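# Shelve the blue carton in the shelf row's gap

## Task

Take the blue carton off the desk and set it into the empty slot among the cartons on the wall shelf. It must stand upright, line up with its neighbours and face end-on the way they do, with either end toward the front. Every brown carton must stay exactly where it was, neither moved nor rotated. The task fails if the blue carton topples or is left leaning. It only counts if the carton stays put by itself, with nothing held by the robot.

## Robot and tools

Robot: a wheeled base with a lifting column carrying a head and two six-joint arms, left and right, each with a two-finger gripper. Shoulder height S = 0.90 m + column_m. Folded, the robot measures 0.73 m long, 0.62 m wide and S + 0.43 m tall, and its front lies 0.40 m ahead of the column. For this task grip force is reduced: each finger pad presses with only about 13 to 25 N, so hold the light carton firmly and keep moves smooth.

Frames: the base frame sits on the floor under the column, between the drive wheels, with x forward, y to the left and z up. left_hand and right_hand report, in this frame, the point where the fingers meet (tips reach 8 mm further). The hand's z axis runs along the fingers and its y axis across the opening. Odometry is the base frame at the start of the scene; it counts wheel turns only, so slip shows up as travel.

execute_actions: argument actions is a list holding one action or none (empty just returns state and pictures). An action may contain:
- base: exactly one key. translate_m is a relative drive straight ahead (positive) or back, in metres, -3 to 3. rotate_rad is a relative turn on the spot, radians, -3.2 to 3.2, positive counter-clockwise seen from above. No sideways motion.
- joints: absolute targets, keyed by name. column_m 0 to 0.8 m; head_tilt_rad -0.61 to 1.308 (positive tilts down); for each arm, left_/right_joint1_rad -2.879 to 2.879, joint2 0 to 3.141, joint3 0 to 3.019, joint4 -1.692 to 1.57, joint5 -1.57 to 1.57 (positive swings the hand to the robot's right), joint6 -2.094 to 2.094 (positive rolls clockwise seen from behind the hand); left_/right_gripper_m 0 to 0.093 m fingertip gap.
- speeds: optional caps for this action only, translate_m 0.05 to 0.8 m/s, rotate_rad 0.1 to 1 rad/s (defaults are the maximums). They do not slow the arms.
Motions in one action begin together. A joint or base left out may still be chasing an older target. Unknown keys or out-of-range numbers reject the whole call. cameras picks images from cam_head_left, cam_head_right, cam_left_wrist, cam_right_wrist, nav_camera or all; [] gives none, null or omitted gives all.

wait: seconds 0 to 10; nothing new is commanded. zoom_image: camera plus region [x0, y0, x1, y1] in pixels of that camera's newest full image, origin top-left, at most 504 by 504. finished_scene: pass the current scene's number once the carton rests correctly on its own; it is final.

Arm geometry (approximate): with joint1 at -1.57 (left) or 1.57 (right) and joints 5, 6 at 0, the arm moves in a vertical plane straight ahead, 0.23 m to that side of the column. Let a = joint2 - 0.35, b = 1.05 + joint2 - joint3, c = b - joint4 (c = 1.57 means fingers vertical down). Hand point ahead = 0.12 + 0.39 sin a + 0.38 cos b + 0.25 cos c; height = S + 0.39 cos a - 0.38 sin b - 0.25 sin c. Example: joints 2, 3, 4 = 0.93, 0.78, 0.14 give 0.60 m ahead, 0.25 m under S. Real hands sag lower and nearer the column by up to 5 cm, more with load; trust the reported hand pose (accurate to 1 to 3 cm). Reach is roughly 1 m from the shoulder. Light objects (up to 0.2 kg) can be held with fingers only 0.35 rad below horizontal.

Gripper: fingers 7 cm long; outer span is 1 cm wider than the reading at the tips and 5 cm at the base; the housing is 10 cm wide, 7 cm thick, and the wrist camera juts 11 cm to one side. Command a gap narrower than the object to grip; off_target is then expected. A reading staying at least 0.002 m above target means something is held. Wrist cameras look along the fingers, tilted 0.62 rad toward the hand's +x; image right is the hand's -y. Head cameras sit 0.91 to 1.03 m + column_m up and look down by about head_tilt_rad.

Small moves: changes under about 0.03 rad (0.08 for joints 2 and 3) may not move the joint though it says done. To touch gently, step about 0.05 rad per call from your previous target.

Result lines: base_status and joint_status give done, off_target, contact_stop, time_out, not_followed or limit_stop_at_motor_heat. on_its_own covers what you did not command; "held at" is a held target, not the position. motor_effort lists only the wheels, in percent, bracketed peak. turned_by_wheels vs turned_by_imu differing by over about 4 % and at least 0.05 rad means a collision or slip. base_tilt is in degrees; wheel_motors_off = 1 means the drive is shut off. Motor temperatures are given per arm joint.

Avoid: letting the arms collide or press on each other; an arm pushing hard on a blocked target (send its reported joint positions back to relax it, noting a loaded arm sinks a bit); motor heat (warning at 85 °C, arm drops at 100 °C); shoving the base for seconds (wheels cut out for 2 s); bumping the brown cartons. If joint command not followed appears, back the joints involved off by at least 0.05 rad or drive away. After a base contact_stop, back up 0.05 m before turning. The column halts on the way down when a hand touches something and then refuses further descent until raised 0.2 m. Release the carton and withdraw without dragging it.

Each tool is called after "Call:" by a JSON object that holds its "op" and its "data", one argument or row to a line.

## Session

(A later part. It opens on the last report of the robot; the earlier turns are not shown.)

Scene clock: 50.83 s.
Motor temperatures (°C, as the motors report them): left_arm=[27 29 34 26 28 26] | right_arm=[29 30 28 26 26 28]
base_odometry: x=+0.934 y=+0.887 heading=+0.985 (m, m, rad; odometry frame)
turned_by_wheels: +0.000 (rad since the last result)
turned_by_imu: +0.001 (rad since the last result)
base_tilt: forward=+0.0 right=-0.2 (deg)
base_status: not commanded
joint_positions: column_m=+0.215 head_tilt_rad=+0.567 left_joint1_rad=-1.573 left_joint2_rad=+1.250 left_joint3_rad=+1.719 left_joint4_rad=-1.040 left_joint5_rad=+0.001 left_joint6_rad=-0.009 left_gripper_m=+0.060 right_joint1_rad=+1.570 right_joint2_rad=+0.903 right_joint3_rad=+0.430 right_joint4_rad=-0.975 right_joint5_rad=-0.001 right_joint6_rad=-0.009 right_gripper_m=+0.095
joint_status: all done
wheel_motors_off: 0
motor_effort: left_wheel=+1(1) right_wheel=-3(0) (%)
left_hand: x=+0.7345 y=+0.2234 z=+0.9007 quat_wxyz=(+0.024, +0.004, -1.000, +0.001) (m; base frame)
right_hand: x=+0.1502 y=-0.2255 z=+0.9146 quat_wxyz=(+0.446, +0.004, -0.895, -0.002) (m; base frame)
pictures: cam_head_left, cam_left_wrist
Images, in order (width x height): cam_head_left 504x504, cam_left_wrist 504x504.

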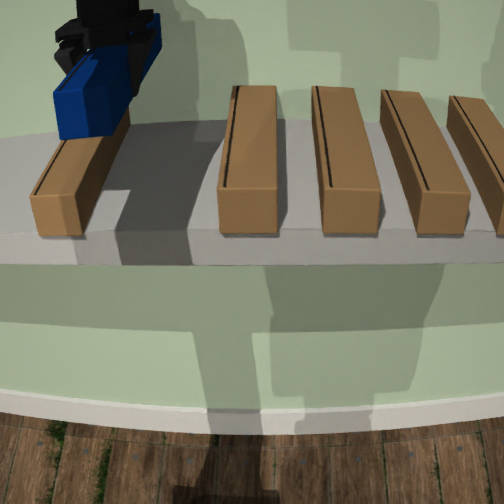

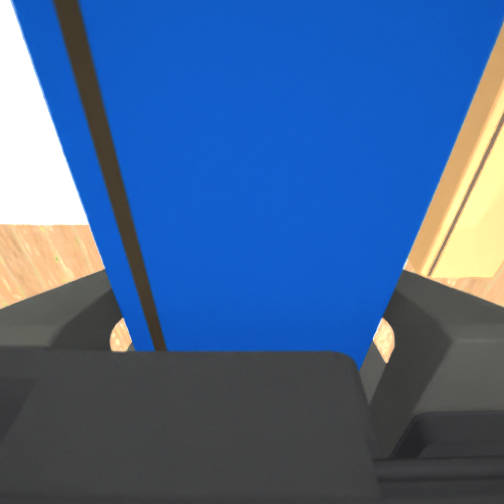

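Call:
{"op": "execute_actions", "data": {
  "actions": [
    {"joints":{"column_m":0.18,"head_tilt_rad":0.5}}
  ],
  "cameras": ["cam_head_left","cam_head_right","cam_left_wrist"]
}}

Scene clock: 52.93 s.
Motor temperatures (°C, as the motors report them): left_arm=[27 29 34 26 28 26] | right_arm=[29 30 28 26 26 28]
base_odometry: x=+0.934 y=+0.887 heading=+0.985 (m, m, rad; odometry frame)
turned_by_wheels: +0.000 (rad since the last result)
turned_by_imu: +0.001 (rad since the last result)
base_tilt: forward=+0.1 right=-0.4 (deg)
base_status: not commanded
joint_positions: column_m=+0.180 head_tilt_rad=+0.518 left_joint1_rad=-1.573 left_joint2_rad=+1.250 left_joint3_rad=+1.719 left_joint4_rad=-1.040 left_joint5_rad=+0.001 left_joint6_rad=-0.009 left_gripper_m=+0.060 right_joint1_rad=+1.570 right_joint2_rad=+0.903 right_joint3_rad=+0.430 right_joint4_rad=-0.975 right_joint5_rad=-0.001 right_joint6_rad=-0.009 right_gripper_m=+0.095
joint_status: all done
wheel_motors_off: 0
motor_effort: left_wheel=+1(1) right_wheel=-2(1) (%)
left_hand: x=+0.7345 y=+0.2234 z=+0.8657 quat_wxyz=(+0.024, +0.004, -1.000, +0.001) (m; base frame)
right_hand: x=+0.1502 y=-0.2255 z=+0.8796 quat_wxyz=(+0.446, +0.004, -0.895, -0.002) (m; base frame)
pictures: cam_head_left, cam_head_right, cam_left_wrist
Images, in order (width x height): cam_head_left 504x504, cam_head_right 504x504, cam_left_wrist 504x504.

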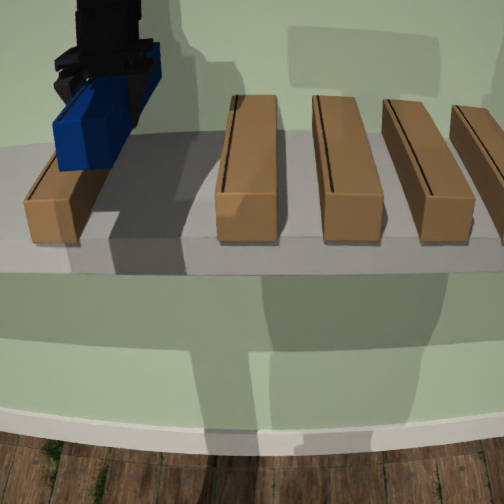

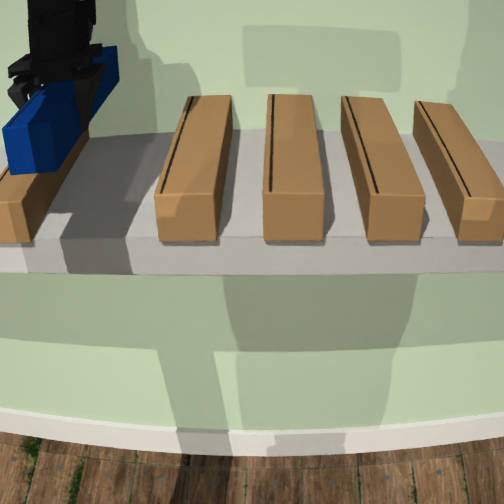

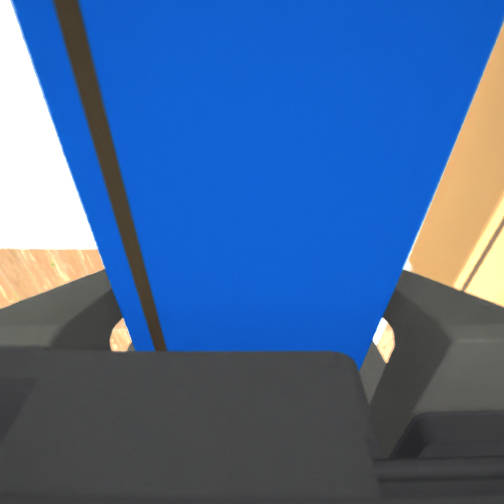

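Call:
{"op": "execute_actions", "data": {
  "actions": [
    {"base":{"rotate_rad":-0.05},"speeds":{"rotate_rad":0.1},"joints":{"left_joint6_rad":-0.065}}
  ],
  "cameras": []
}}

Call:
{"op": "execute_actions", "data": {
  "actions": [
    {"joints":{"column_m":0.15,"head_tilt_rad":0.45}}
  ],
  "cameras": ["cam_head_left","cam_left_wrist"]
}}

Scene clock: 54.37 s.
Motor temperatures (°C, as the motors report them): left_arm=[27 29 34 26 28 26] | right_arm=[29 30 28 26 26 28]
base_odometry: x=+0.934 y=+0.887 heading=+0.937 (m, m, rad; odometry frame)
turned_by_wheels: -0.048 (rad since the last result)
turned_by_imu: -0.047 (rad since the last result)
base_tilt: forward=+0.1 right=-0.3 (deg)
base_status: done
joint_positions: column_m=+0.180 head_tilt_rad=+0.518 left_joint1_rad=-1.572 left_joint2_rad=+1.250 left_joint3_rad=+1.719 left_joint4_rad=-1.040 left_joint5_rad=+0.001 left_joint6_rad=-0.058 left_gripper_m=+0.060 right_joint1_rad=+1.570 right_joint2_rad=+0.903 right_joint3_rad=+0.430 right_joint4_rad=-0.975 right_joint5_rad=-0.001 right_joint6_rad=-0.009 right_gripper_m=+0.095
joint_status: all done
wheel_motors_off: 0
motor_effort: left_wheel=+1(47) right_wheel=-2(46) (%)
left_hand: x=+0.7345 y=+0.2238 z=+0.8657 quat_wxyz=(+0.024, +0.029, -0.999, +0.000) (m; base frame)
right_hand: x=+0.1502 y=-0.2255 z=+0.8796 quat_wxyz=(+0.446, +0.004, -0.895, -0.002) (m; base frame)
pictures: none
No camera images: the call's "cameras" was empty. Leave "cameras" out to get every camera's image.

Scene clock: 55.33 s.
Motor temperatures (°C, as the motors report them): left_arm=[27 29 34 26 28 26] | right_arm=[29 30 28 26 26 28]
base_odometry: x=+0.934 y=+0.887 heading=+0.937 (m, m, rad; odometry frame)
turned_by_wheels: +0.000 (rad since the last result)
turned_by_imu: +0.000 (rad since the last result)
base_tilt: forward=+0.2 right=-0.4 (deg)
base_status: not commanded
joint_positions: column_m=+0.150 head_tilt_rad=+0.468 left_joint1_rad=-1.572 left_joint2_rad=+1.250 left_joint3_rad=+1.719 left_joint4_rad=-1.040 left_joint5_rad=+0.001 left_joint6_rad=-0.058 left_gripper_m=+0.060 right_joint1_rad=+1.570 right_joint2_rad=+0.903 right_joint3_rad=+0.430 right_joint4_rad=-0.975 right_joint5_rad=-0.001 right_joint6_rad=-0.009 right_gripper_m=+0.095
joint_status: all done
wheel_motors_off: 0
motor_effort: left_wheel=+3(3) right_wheel=-2(0) (%)
left_hand: x=+0.7345 y=+0.2238 z=+0.8357 quat_wxyz=(+0.024, +0.029, -0.999, +0.000) (m; base frame)
right_hand: x=+0.1502 y=-0.2255 z=+0.8496 quat_wxyz=(+0.446, +0.004, -0.895, -0.002) (m; base frame)
pictures: cam_head_left, cam_left_wrist
Images, in order (width x height): cam_head_left 504x504, cam_left_wrist 504x504.

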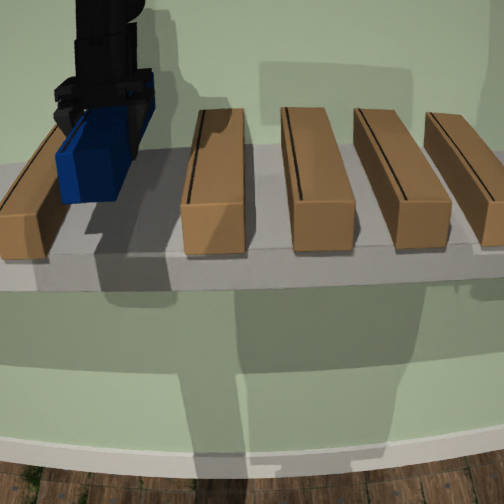

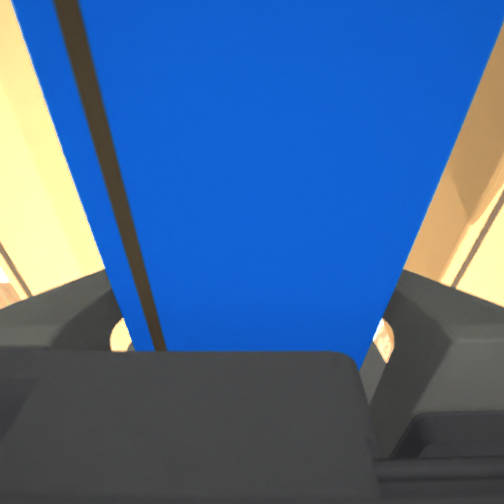

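Call:
{"op": "execute_actions", "data": {
  "actions": [
    {"base":{"rotate_rad":-0.032},"speeds":{"rotate_rad":0.1},"joints":{"left_joint6_rad":-0.1}}
  ],
  "cameras": ["cam_head_left","cam_left_wrist"]
}}

Scene clock: 56.40 s.
Motor temperatures (°C, as the motors report them): left_arm=[27 30 34 26 28 26] | right_arm=[29 30 28 26 26 28]
base_odometry: x=+0.934 y=+0.887 heading=+0.907 (m, m, rad; odometry frame)
turned_by_wheels: -0.030 (rad since the last result)
turned_by_imu: -0.029 (rad since the last result)
base_tilt: forward=+0.2 right=-0.3 (deg)
base_status: done
joint_positions: column_m=+0.150 head_tilt_rad=+0.468 left_joint1_rad=-1.572 left_joint2_rad=+1.250 left_joint3_rad=+1.719 left_joint4_rad=-1.044 left_joint5_rad=+0.001 left_joint6_rad=-0.100 left_gripper_m=+0.060 right_joint1_rad=+1.570 right_joint2_rad=+0.903 right_joint3_rad=+0.430 right_joint4_rad=-0.975 right_joint5_rad=-0.001 right_joint6_rad=-0.009 right_gripper_m=+0.095
joint_status: all done
wheel_motors_off: 0
motor_effort: left_wheel=+0(43) right_wheel=+1(57) (%)
left_hand: x=+0.7334 y=+0.2238 z=+0.8357 quat_wxyz=(+0.026, +0.050, -0.998, +0.000) (m; base frame)
right_hand: x=+0.1502 y=-0.2255 z=+0.8496 quat_wxyz=(+0.446, +0.004, -0.895, -0.002) (m; base frame)
pictures: cam_head_left, cam_left_wrist
Images, in order (width x height): cam_head_left 504x504, cam_left_wrist 504x504.

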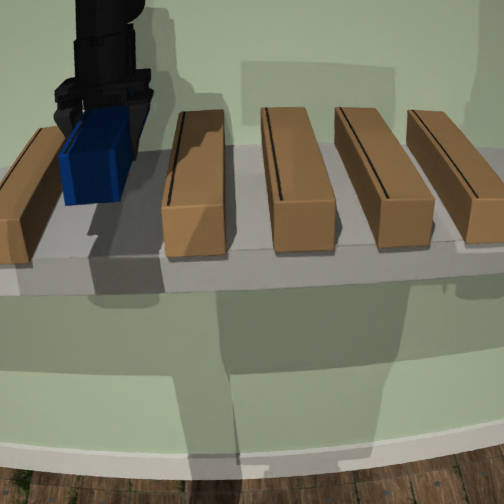

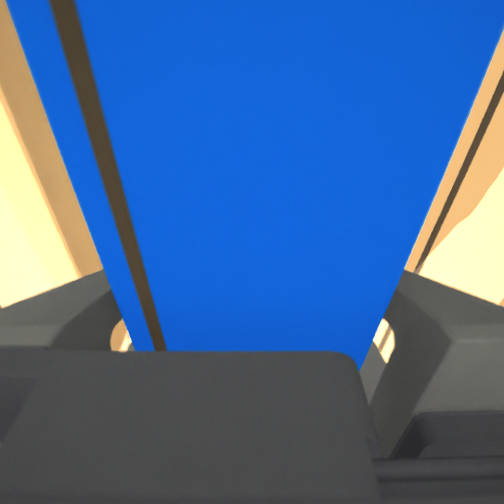

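Call:
{"op": "execute_actions", "data": {
  "actions": [
    {"base":{"translate_m":-0.015},"speeds":{"translate_m":0.05}}
  ],
  "cameras": []
}}

Call:
{"op": "execute_actions", "data": {
  "actions": [
    {"joints":{"column_m":0.1,"head_tilt_rad":0.4}}
  ],
  "cameras": ["cam_head_left","cam_left_wrist"]
}}

Scene clock: 57.43 s.
Motor temperatures (°C, as the motors report them): left_arm=[27 30 34 26 28 26] | right_arm=[29 30 28 26 26 28]
base_odometry: x=+0.925 y=+0.875 heading=+0.909 (m, m, rad; odometry frame)
turned_by_wheels: +0.002 (rad since the last result)
turned_by_imu: +0.002 (rad since the last result)
base_tilt: forward=+0.2 right=-0.3 (deg)
base_status: done
joint_positions: column_m=+0.150 head_tilt_rad=+0.468 left_joint1_rad=-1.572 left_joint2_rad=+1.250 left_joint3_rad=+1.719 left_joint4_rad=-1.044 left_joint5_rad=+0.001 left_joint6_rad=-0.100 left_gripper_m=+0.060 right_joint1_rad=+1.570 right_joint2_rad=+0.903 right_joint3_rad=+0.429 right_joint4_rad=-0.975 right_joint5_rad=-0.001 right_joint6_rad=-0.009 right_gripper_m=+0.095
joint_status: not commanded
wheel_motors_off: 0
motor_effort: left_wheel=+0(25) right_wheel=-1(66) (%)
left_hand: x=+0.7334 y=+0.2238 z=+0.8357 quat_wxyz=(+0.026, +0.050, -0.998, +0.000) (m; base frame)
right_hand: x=+0.1498 y=-0.2255 z=+0.8497 quat_wxyz=(+0.446, +0.004, -0.895, -0.002) (m; base frame)
pictures: none
No camera images: the call's "cameras" was empty. Leave "cameras" out to get every camera's image.

Scene clock: 58.67 s.
Motor temperatures (°C, as the motors report them): left_arm=[27 30 34 26 28 26] | right_arm=[29 30 28 26 26 28]
base_odometry: x=+0.925 y=+0.875 heading=+0.909 (m, m, rad; odometry frame)
turned_by_wheels: +0.000 (rad since the last result)
turned_by_imu: +0.001 (rad since the last result)
base_tilt: forward=+0.1 right=-0.2 (deg)
base_status: not commanded
joint_positions: column_m=+0.100 head_tilt_rad=+0.418 left_joint1_rad=-1.572 left_joint2_rad=+1.250 left_joint3_rad=+1.719 left_joint4_rad=-1.044 left_joint5_rad=+0.001 left_joint6_rad=-0.100 left_gripper_m=+0.060 right_joint1_rad=+1.570 right_joint2_rad=+0.903 right_joint3_rad=+0.429 right_joint4_rad=-0.975 right_joint5_rad=-0.001 right_joint6_rad=-0.009 right_gripper_m=+0.095
joint_status: all done
wheel_motors_off: 0
motor_effort: left_wheel=+2(2) right_wheel=+0(1) (%)
left_hand: x=+0.7334 y=+0.2238 z=+0.7858 quat_wxyz=(+0.026, +0.050, -0.998, +0.000) (m; base frame)
right_hand: x=+0.1498 y=-0.2255 z=+0.7997 quat_wxyz=(+0.446, +0.004, -0.895, -0.002) (m; base frame)
pictures: cam_head_left, cam_left_wrist
Images, in order (width x height): cam_head_left 504x504, cam_left_wrist 504x504.

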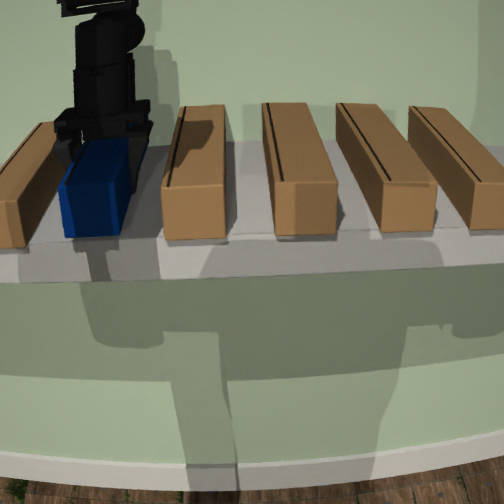

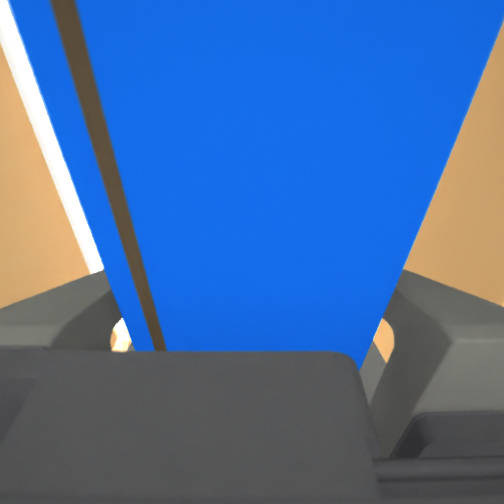

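Call:
{"op": "execute_actions", "data": {
  "actions": [
    {"joints":{"column_m":0.085}}
  ],
  "cameras": ["cam_head_left"]
}}

Call:
{"op": "execute_actions", "data": {
  "actions": [
    {"joints":{"left_gripper_m":0.075}}
  ],
  "cameras": ["cam_head_left","cam_left_wrist"]
}}

Call:
{"op": "execute_actions", "data": {
  "actions": [
    {"joints":{"column_m":0.22,"head_tilt_rad":0.55}}
  ],
  "cameras": ["cam_head_left","cam_left_wrist"]
}}

Scene clock: 59.60 s.
Motor temperatures (°C, as the motors report them): left_arm=[27 30 34 26 28 26] | right_arm=[29 30 28 26 26 28]
base_odometry: x=+0.925 y=+0.875 heading=+0.909 (m, m, rad; odometry frame)
turned_by_wheels: +0.000 (rad since the last result)
turned_by_imu: +0.000 (rad since the last result)
base_tilt: forward=-0.1 right=-0.3 (deg)
base_status: not commanded
joint_positions: column_m=+0.085 head_tilt_rad=+0.418 left_joint1_rad=-1.572 left_joint2_rad=+1.250 left_joint3_rad=+1.719 left_joint4_rad=-1.044 left_joint5_rad=+0.001 left_joint6_rad=-0.100 left_gripper_m=+0.060 right_joint1_rad=+1.570 right_joint2_rad=+0.903 right_joint3_rad=+0.429 right_joint4_rad=-0.975 right_joint5_rad=-0.001 right_joint6_rad=-0.009 right_gripper_m=+0.095
joint_status: all done
wheel_motors_off: 0
motor_effort: left_wheel=+1(2) right_wheel=+0(1) (%)
left_hand: x=+0.7334 y=+0.2238 z=+0.7708 quat_wxyz=(+0.026, +0.050, -0.998, +0.000) (m; base frame)
right_hand: x=+0.1498 y=-0.2255 z=+0.7847 quat_wxyz=(+0.446, +0.004, -0.895, -0.002) (m; base frame)
pictures: cam_head_left
Images, in order (width x height): cam_head_left 504x504.

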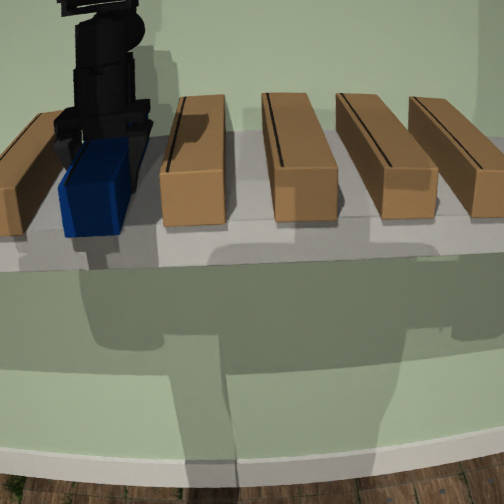

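Scene clock: 60.27 s.
Motor temperatures (°C, as the motors report them): left_arm=[27 30 34 26 28 26] | right_arm=[29 30 28 26 26 28]
base_odometry: x=+0.925 y=+0.875 heading=+0.909 (m, m, rad; odometry frame)
turned_by_wheels: +0.000 (rad since the last result)
turned_by_imu: +0.000 (rad since the last result)
base_tilt: forward=+0.2 right=-0.4 (deg)
base_status: not commanded
joint_positions: column_m=+0.085 head_tilt_rad=+0.418 left_joint1_rad=-1.572 left_joint2_rad=+1.250 left_joint3_rad=+1.719 left_joint4_rad=-1.044 left_joint5_rad=+0.001 left_joint6_rad=-0.100 left_gripper_m=+0.075 right_joint1_rad=+1.570 right_joint2_rad=+0.903 right_joint3_rad=+0.429 right_joint4_rad=-0.975 right_joint5_rad=-0.001 right_joint6_rad=-0.009 right_gripper_m=+0.095
joint_status: all done
wheel_motors_off: 0
motor_effort: left_wheel=+2(2) right_wheel=-2(4) (%)
left_hand: x=+0.7334 y=+0.2238 z=+0.7708 quat_wxyz=(+0.026, +0.050, -0.998, +0.000) (m; base frame)
right_hand: x=+0.1498 y=-0.2255 z=+0.7847 quat_wxyz=(+0.446, +0.004, -0.895, -0.002) (m; base frame)
pictures: cam_head_left, cam_left_wrist
Images, in order (width x height): cam_head_left 504x504, cam_left_wrist 504x504.

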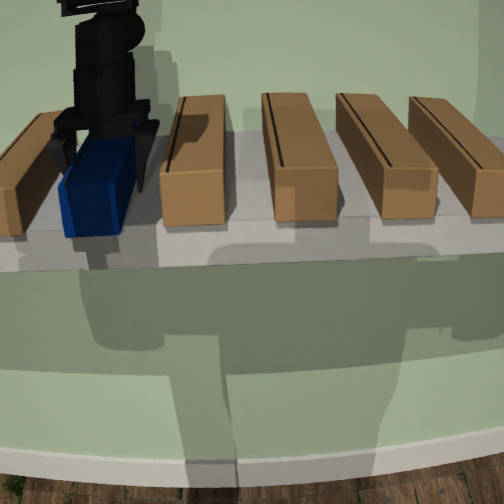

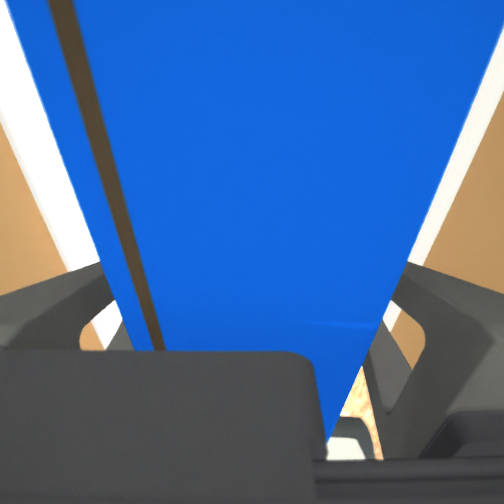

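Scene clock: 62.63 s.
Motor temperatures (°C, as the motors report them): left_arm=[27 30 34 26 28 26] | right_arm=[29 30 28 26 26 28]
base_odometry: x=+0.925 y=+0.875 heading=+0.909 (m, m, rad; odometry frame)
turned_by_wheels: +0.000 (rad since the last result)
turned_by_imu: +0.001 (rad since the last result)
base_tilt: forward=+0.1 right=-0.3 (deg)
base_status: not commanded
joint_positions: column_m=+0.220 head_tilt_rad=+0.554 left_joint1_rad=-1.572 left_joint2_rad=+1.250 left_joint3_rad=+1.719 left_joint4_rad=-1.044 left_joint5_rad=+0.001 left_joint6_rad=-0.100 left_gripper_m=+0.075 right_joint1_rad=+1.570 right_joint2_rad=+0.903 right_joint3_rad=+0.429 right_joint4_rad=-0.975 right_joint5_rad=-0.001 right_joint6_rad=-0.009 right_gripper_m=+0.095
joint_status: all done
wheel_motors_off: 0
motor_effort: left_wheel=+3(3) right_wheel=-5(0) (%)
left_hand: x=+0.7334 y=+0.2238 z=+0.9056 quat_wxyz=(+0.026, +0.050, -0.998, +0.000) (m; base frame)
right_hand: x=+0.1498 y=-0.2255 z=+0.9196 quat_wxyz=(+0.446, +0.004, -0.895, -0.002) (m; base frame)
pictures: cam_head_left, cam_left_wrist
Images, in order (width x height): cam_head_left 504x504, cam_left_wrist 504x504.

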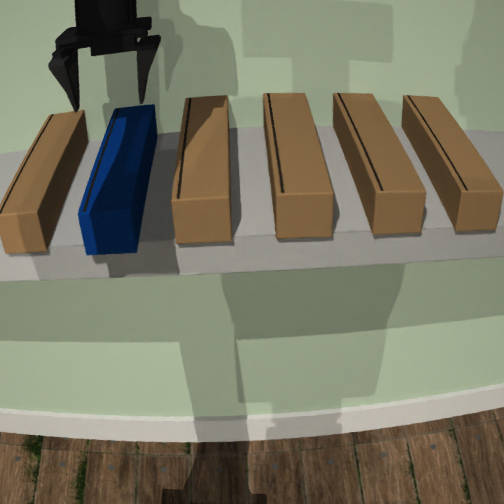

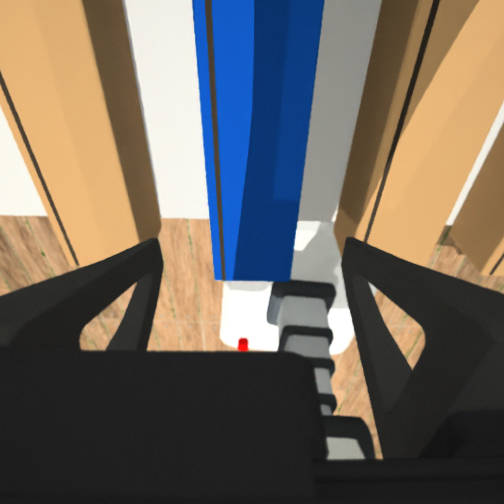

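Call:
{"op": "execute_actions", "data": {
  "actions": [
    {"base":{"translate_m":-0.16},"speeds":{"translate_m":0.15},"joints":{"left_gripper_m":0.035}}
  ],
  "cameras": []
}}

Call:
{"op": "execute_actions", "data": {
  "actions": [
    {"joints":{"column_m":0.085,"head_tilt_rad":0.45}}
  ],
  "cameras": ["cam_left_wrist"]
}}

Call:
{"op": "execute_actions", "data": {
  "actions": [
    {"base":{"translate_m":0.03},"speeds":{"translate_m":0.05}}
  ],
  "cameras": ["cam_head_left","cam_left_wrist"]
}}

Scene clock: 64.83 s.
Motor temperatures (°C, as the motors report them): left_arm=[27 30 34 26 28 26] | right_arm=[29 30 28 26 26 28]
base_odometry: x=+0.826 y=+0.749 heading=+0.908 (m, m, rad; odometry frame)
turned_by_wheels: -0.001 (rad since the last result)
turned_by_imu: -0.001 (rad since the last result)
base_tilt: forward=+0.2 right=-0.3 (deg)
base_status: done
joint_positions: column_m=+0.220 head_tilt_rad=+0.554 left_joint1_rad=-1.572 left_joint2_rad=+1.250 left_joint3_rad=+1.719 left_joint4_rad=-1.043 left_joint5_rad=+0.001 left_joint6_rad=-0.100 left_gripper_m=+0.035 right_joint1_rad=+1.570 right_joint2_rad=+0.903 right_joint3_rad=+0.429 right_joint4_rad=-0.975 right_joint5_rad=-0.001 right_joint6_rad=-0.009 right_gripper_m=+0.095
joint_status: all done
wheel_motors_off: 0
motor_effort: left_wheel=-1(32) right_wheel=+2(70) (%)
left_hand: x=+0.7337 y=+0.2238 z=+0.9056 quat_wxyz=(+0.025, +0.050, -0.998, +0.000) (m; base frame)
right_hand: x=+0.1496 y=-0.2255 z=+0.9197 quat_wxyz=(+0.447, +0.004, -0.895, -0.002) (m; base frame)
pictures: none
No camera images: the call's "cameras" was empty. Leave "cameras" out to get every camera's image.

Scene clock: 67.17 s.
Motor temperatures (°C, as the motors report them): left_arm=[27 30 34 26 28 26] | right_arm=[29 30 28 26 26 28]
base_odometry: x=+0.826 y=+0.749 heading=+0.908 (m, m, rad; odometry frame)
turned_by_wheels: +0.000 (rad since the last result)
turned_by_imu: +0.001 (rad since the last result)
base_tilt: forward=+0.1 right=-0.3 (deg)
base_status: not commanded
joint_positions: column_m=+0.085 head_tilt_rad=+0.468 left_joint1_rad=-1.572 left_joint2_rad=+1.250 left_joint3_rad=+1.719 left_joint4_rad=-1.043 left_joint5_rad=+0.001 left_joint6_rad=-0.100 left_gripper_m=+0.035 right_joint1_rad=+1.570 right_joint2_rad=+0.903 right_joint3_rad=+0.429 right_joint4_rad=-0.975 right_joint5_rad=-0.001 right_joint6_rad=-0.009 right_gripper_m=+0.095
joint_status: all done
wheel_motors_off: 0
motor_effort: left_wheel=-2(3) right_wheel=+1(2) (%)
left_hand: x=+0.7337 y=+0.2238 z=+0.7708 quat_wxyz=(+0.025, +0.050, -0.998, +0.000) (m; base frame)
right_hand: x=+0.1496 y=-0.2255 z=+0.7848 quat_wxyz=(+0.447, +0.004, -0.895, -0.002) (m; base frame)
pictures: cam_left_wrist
Images, in order (width x height): cam_left_wrist 504x504.

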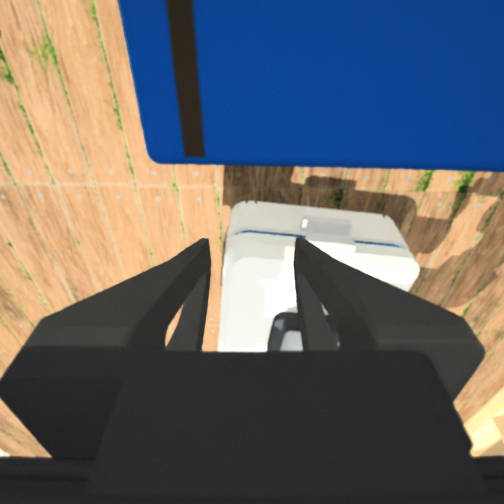

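Scene clock: 68.47 s.
Motor temperatures (°C, as the motors report them): left_arm=[27 30 34 26 28 26] | right_arm=[29 30 28 26 26 28]
base_odometry: x=+0.845 y=+0.772 heading=+0.910 (m, m, rad; odometry frame)
turned_by_wheels: +0.002 (rad since the last result)
turned_by_imu: +0.003 (rad since the last result)
base_tilt: forward=+0.1 right=-0.4 (deg)
base_status: done
joint_positions: column_m=+0.085 head_tilt_rad=+0.468 left_joint1_rad=-1.572 left_joint2_rad=+1.250 left_joint3_rad=+1.719 left_joint4_rad=-1.042 left_joint5_rad=+0.001 left_joint6_rad=-0.100 left_gripper_m=+0.035 right_joint1_rad=+1.570 right_joint2_rad=+0.902 right_joint3_rad=+0.429 right_joint4_rad=-0.975 right_joint5_rad=-0.001 right_joint6_rad=-0.009 right_gripper_m=+0.095
joint_status: not commanded
wheel_motors_off: 0
motor_effort: left_wheel=+1(42) right_wheel=-2(44) (%)
left_hand: x=+0.7338 y=+0.2238 z=+0.7708 quat_wxyz=(+0.025, +0.050, -0.998, +0.000) (m; base frame)
right_hand: x=+0.1501 y=-0.2255 z=+0.7847 quat_wxyz=(+0.446, +0.004, -0.895, -0.002) (m; base frame)
pictures: cam_head_left, cam_left_wrist
Images, in order (width x height): cam_head_left 504x504, cam_left_wrist 504x504.

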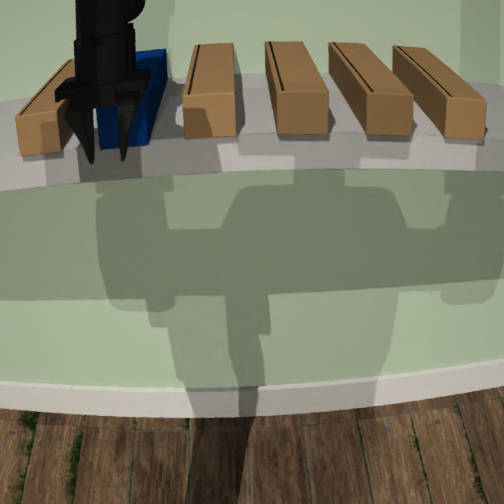

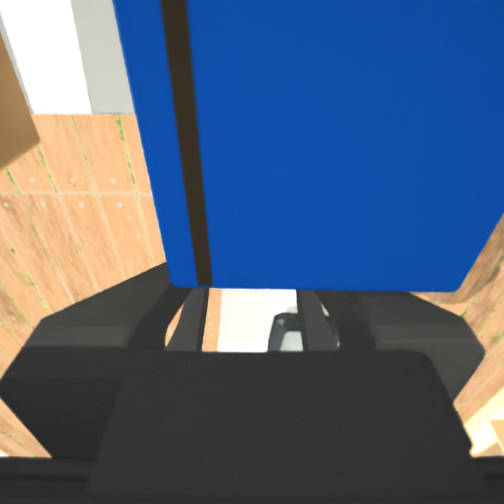

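Call:
{"op": "execute_actions", "data": {
  "actions": [
    {"base":{"translate_m":0.015},"speeds":{"translate_m":0.05}}
  ],
  "cameras": ["cam_head_left","cam_left_wrist"]
}}

Scene clock: 69.57 s.
Motor temperatures (°C, as the motors report them): left_arm=[27 30 34 26 28 26] | right_arm=[29 30 28 26 26 28]
base_odometry: x=+0.854 y=+0.784 heading=+0.913 (m, m, rad; odometry frame)
turned_by_wheels: +0.002 (rad since the last result)
turned_by_imu: +0.003 (rad since the last result)
base_tilt: forward=+0.2 right=-0.3 (deg)
base_status: done
joint_positions: column_m=+0.085 head_tilt_rad=+0.468 left_joint1_rad=-1.572 left_joint2_rad=+1.250 left_joint3_rad=+1.719 left_joint4_rad=-1.053 left_joint5_rad=+0.001 left_joint6_rad=-0.098 left_gripper_m=+0.035 right_joint1_rad=+1.570 right_joint2_rad=+0.902 right_joint3_rad=+0.430 right_joint4_rad=-0.975 right_joint5_rad=-0.001 right_joint6_rad=-0.009 right_gripper_m=+0.095
joint_status: not commanded
wheel_motors_off: 0
motor_effort: left_wheel=+1(43) right_wheel=+1(39) (%)
left_hand: x=+0.7312 y=+0.2238 z=+0.7709 quat_wxyz=(+0.030, +0.049, -0.998, +0.000) (m; base frame)
right_hand: x=+0.1503 y=-0.2255 z=+0.7846 quat_wxyz=(+0.446, +0.004, -0.895, -0.002) (m; base frame)
pictures: cam_head_left, cam_left_wrist
Images, in order (width x height): cam_head_left 504x504, cam_left_wrist 504x504.

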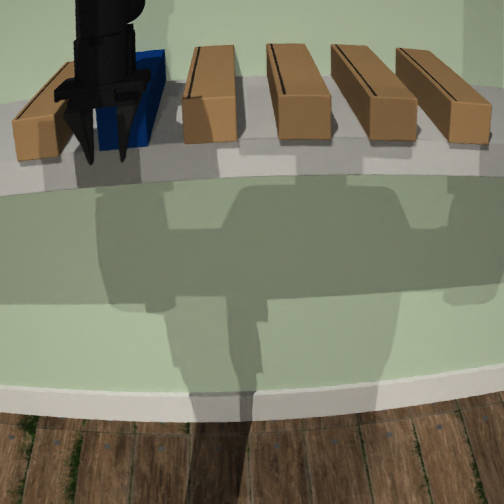

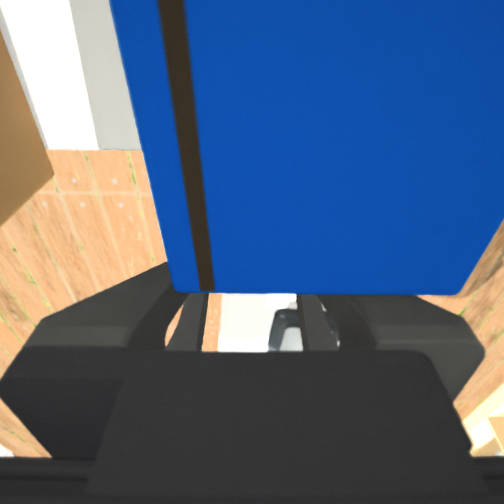

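Call:
{"op": "execute_actions", "data": {
  "actions": [
    {"base":{"translate_m":-0.12},"speeds":{"translate_m":0.2}}
  ],
  "cameras": []
}}

Call:
{"op": "execute_actions", "data": {
  "actions": [
    {"joints":{"column_m":0.3,"head_tilt_rad":0.7}}
  ],
  "cameras": ["cam_head_left","cam_head_right","cam_left_wrist"]
}}

Scene clock: 71.27 s.
Motor temperatures (°C, as the motors report them): left_arm=[27 30 34 26 28 26] | right_arm=[29 30 28 26 26 28]
base_odometry: x=+0.780 y=+0.689 heading=+0.911 (m, m, rad; odometry frame)
turned_by_wheels: -0.001 (rad since the last result)
turned_by_imu: -0.001 (rad since the last result)
base_tilt: forward=+0.3 right=-0.2 (deg)
base_status: done
joint_positions: column_m=+0.085 head_tilt_rad=+0.468 left_joint1_rad=-1.572 left_joint2_rad=+1.250 left_joint3_rad=+1.719 left_joint4_rad=-1.046 left_joint5_rad=+0.001 left_joint6_rad=-0.098 left_gripper_m=+0.035 right_joint1_rad=+1.570 right_joint2_rad=+0.902 right_joint3_rad=+0.430 right_joint4_rad=-0.975 right_joint5_rad=-0.001 right_joint6_rad=-0.009 right_gripper_m=+0.095
joint_status: not commanded
wheel_motors_off: 0
motor_effort: left_wheel=-2(49) right_wheel=+1(33) (%)
left_hand: x=+0.7330 y=+0.2238 z=+0.7708 quat_wxyz=(+0.027, +0.049, -0.998, +0.000) (m; base frame)
right_hand: x=+0.1504 y=-0.2255 z=+0.7846 quat_wxyz=(+0.446, +0.004, -0.895, -0.002) (m; base frame)
pictures: none
No camera images: the call's "cameras" was empty. Leave "cameras" out to get every camera's image.

Scene clock: 74.67 s.
Motor temperatures (°C, as the motors report them): left_arm=[27 30 34 26 28 26] | right_arm=[29 30 28 26 26 28]
base_odometry: x=+0.780 y=+0.689 heading=+0.911 (m, m, rad; odometry frame)
turned_by_wheels: +0.000 (rad since the last result)
turned_by_imu: +0.001 (rad since the last result)
base_tilt: forward=+0.2 right=-0.4 (deg)
base_status: not commanded
joint_positions: column_m=+0.300 head_tilt_rad=+0.702 left_joint1_rad=-1.572 left_joint2_rad=+1.250 left_joint3_rad=+1.719 left_joint4_rad=-1.046 left_joint5_rad=+0.001 left_joint6_rad=-0.098 left_gripper_m=+0.035 right_joint1_rad=+1.570 right_joint2_rad=+0.902 right_joint3_rad=+0.430 right_joint4_rad=-0.975 right_joint5_rad=-0.001 right_joint6_rad=-0.009 right_gripper_m=+0.095
joint_status: all done
wheel_motors_off: 0
motor_effort: left_wheel=-2(2) right_wheel=+3(2) (%)
left_hand: x=+0.7330 y=+0.2238 z=+0.9856 quat_wxyz=(+0.027, +0.049, -0.998, +0.000) (m; base frame)
right_hand: x=+0.1504 y=-0.2255 z=+0.9995 quat_wxyz=(+0.446, +0.004, -0.895, -0.002) (m; base frame)
pictures: cam_head_left, cam_head_right, cam_left_wrist
Images, in order (width x height): cam_head_left 504x504, cam_head_right 504x504, cam_left_wrist 504x504.

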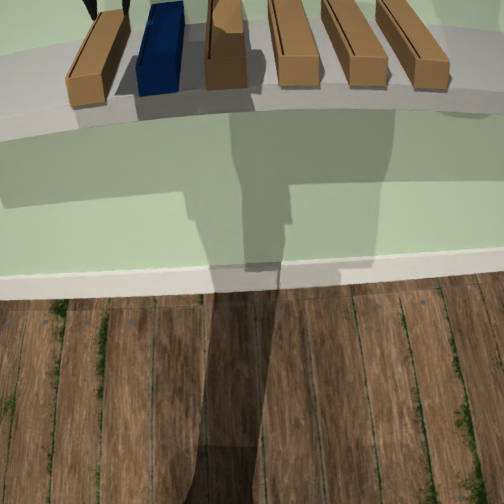

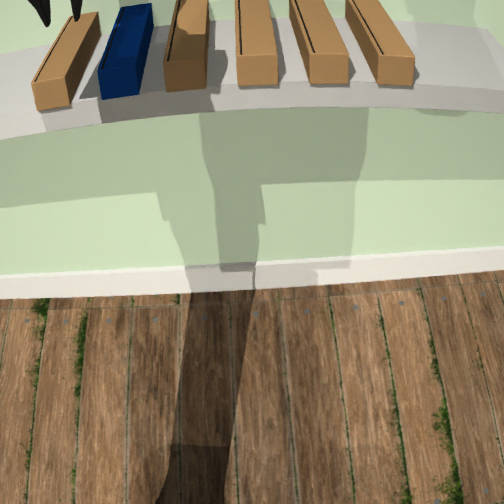

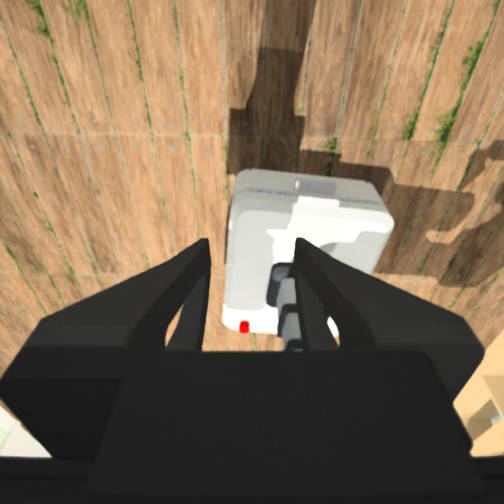

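Call:
{"op": "finished_scene", "data": {
  "scene": 2
}}

The scene is finished: the task was done.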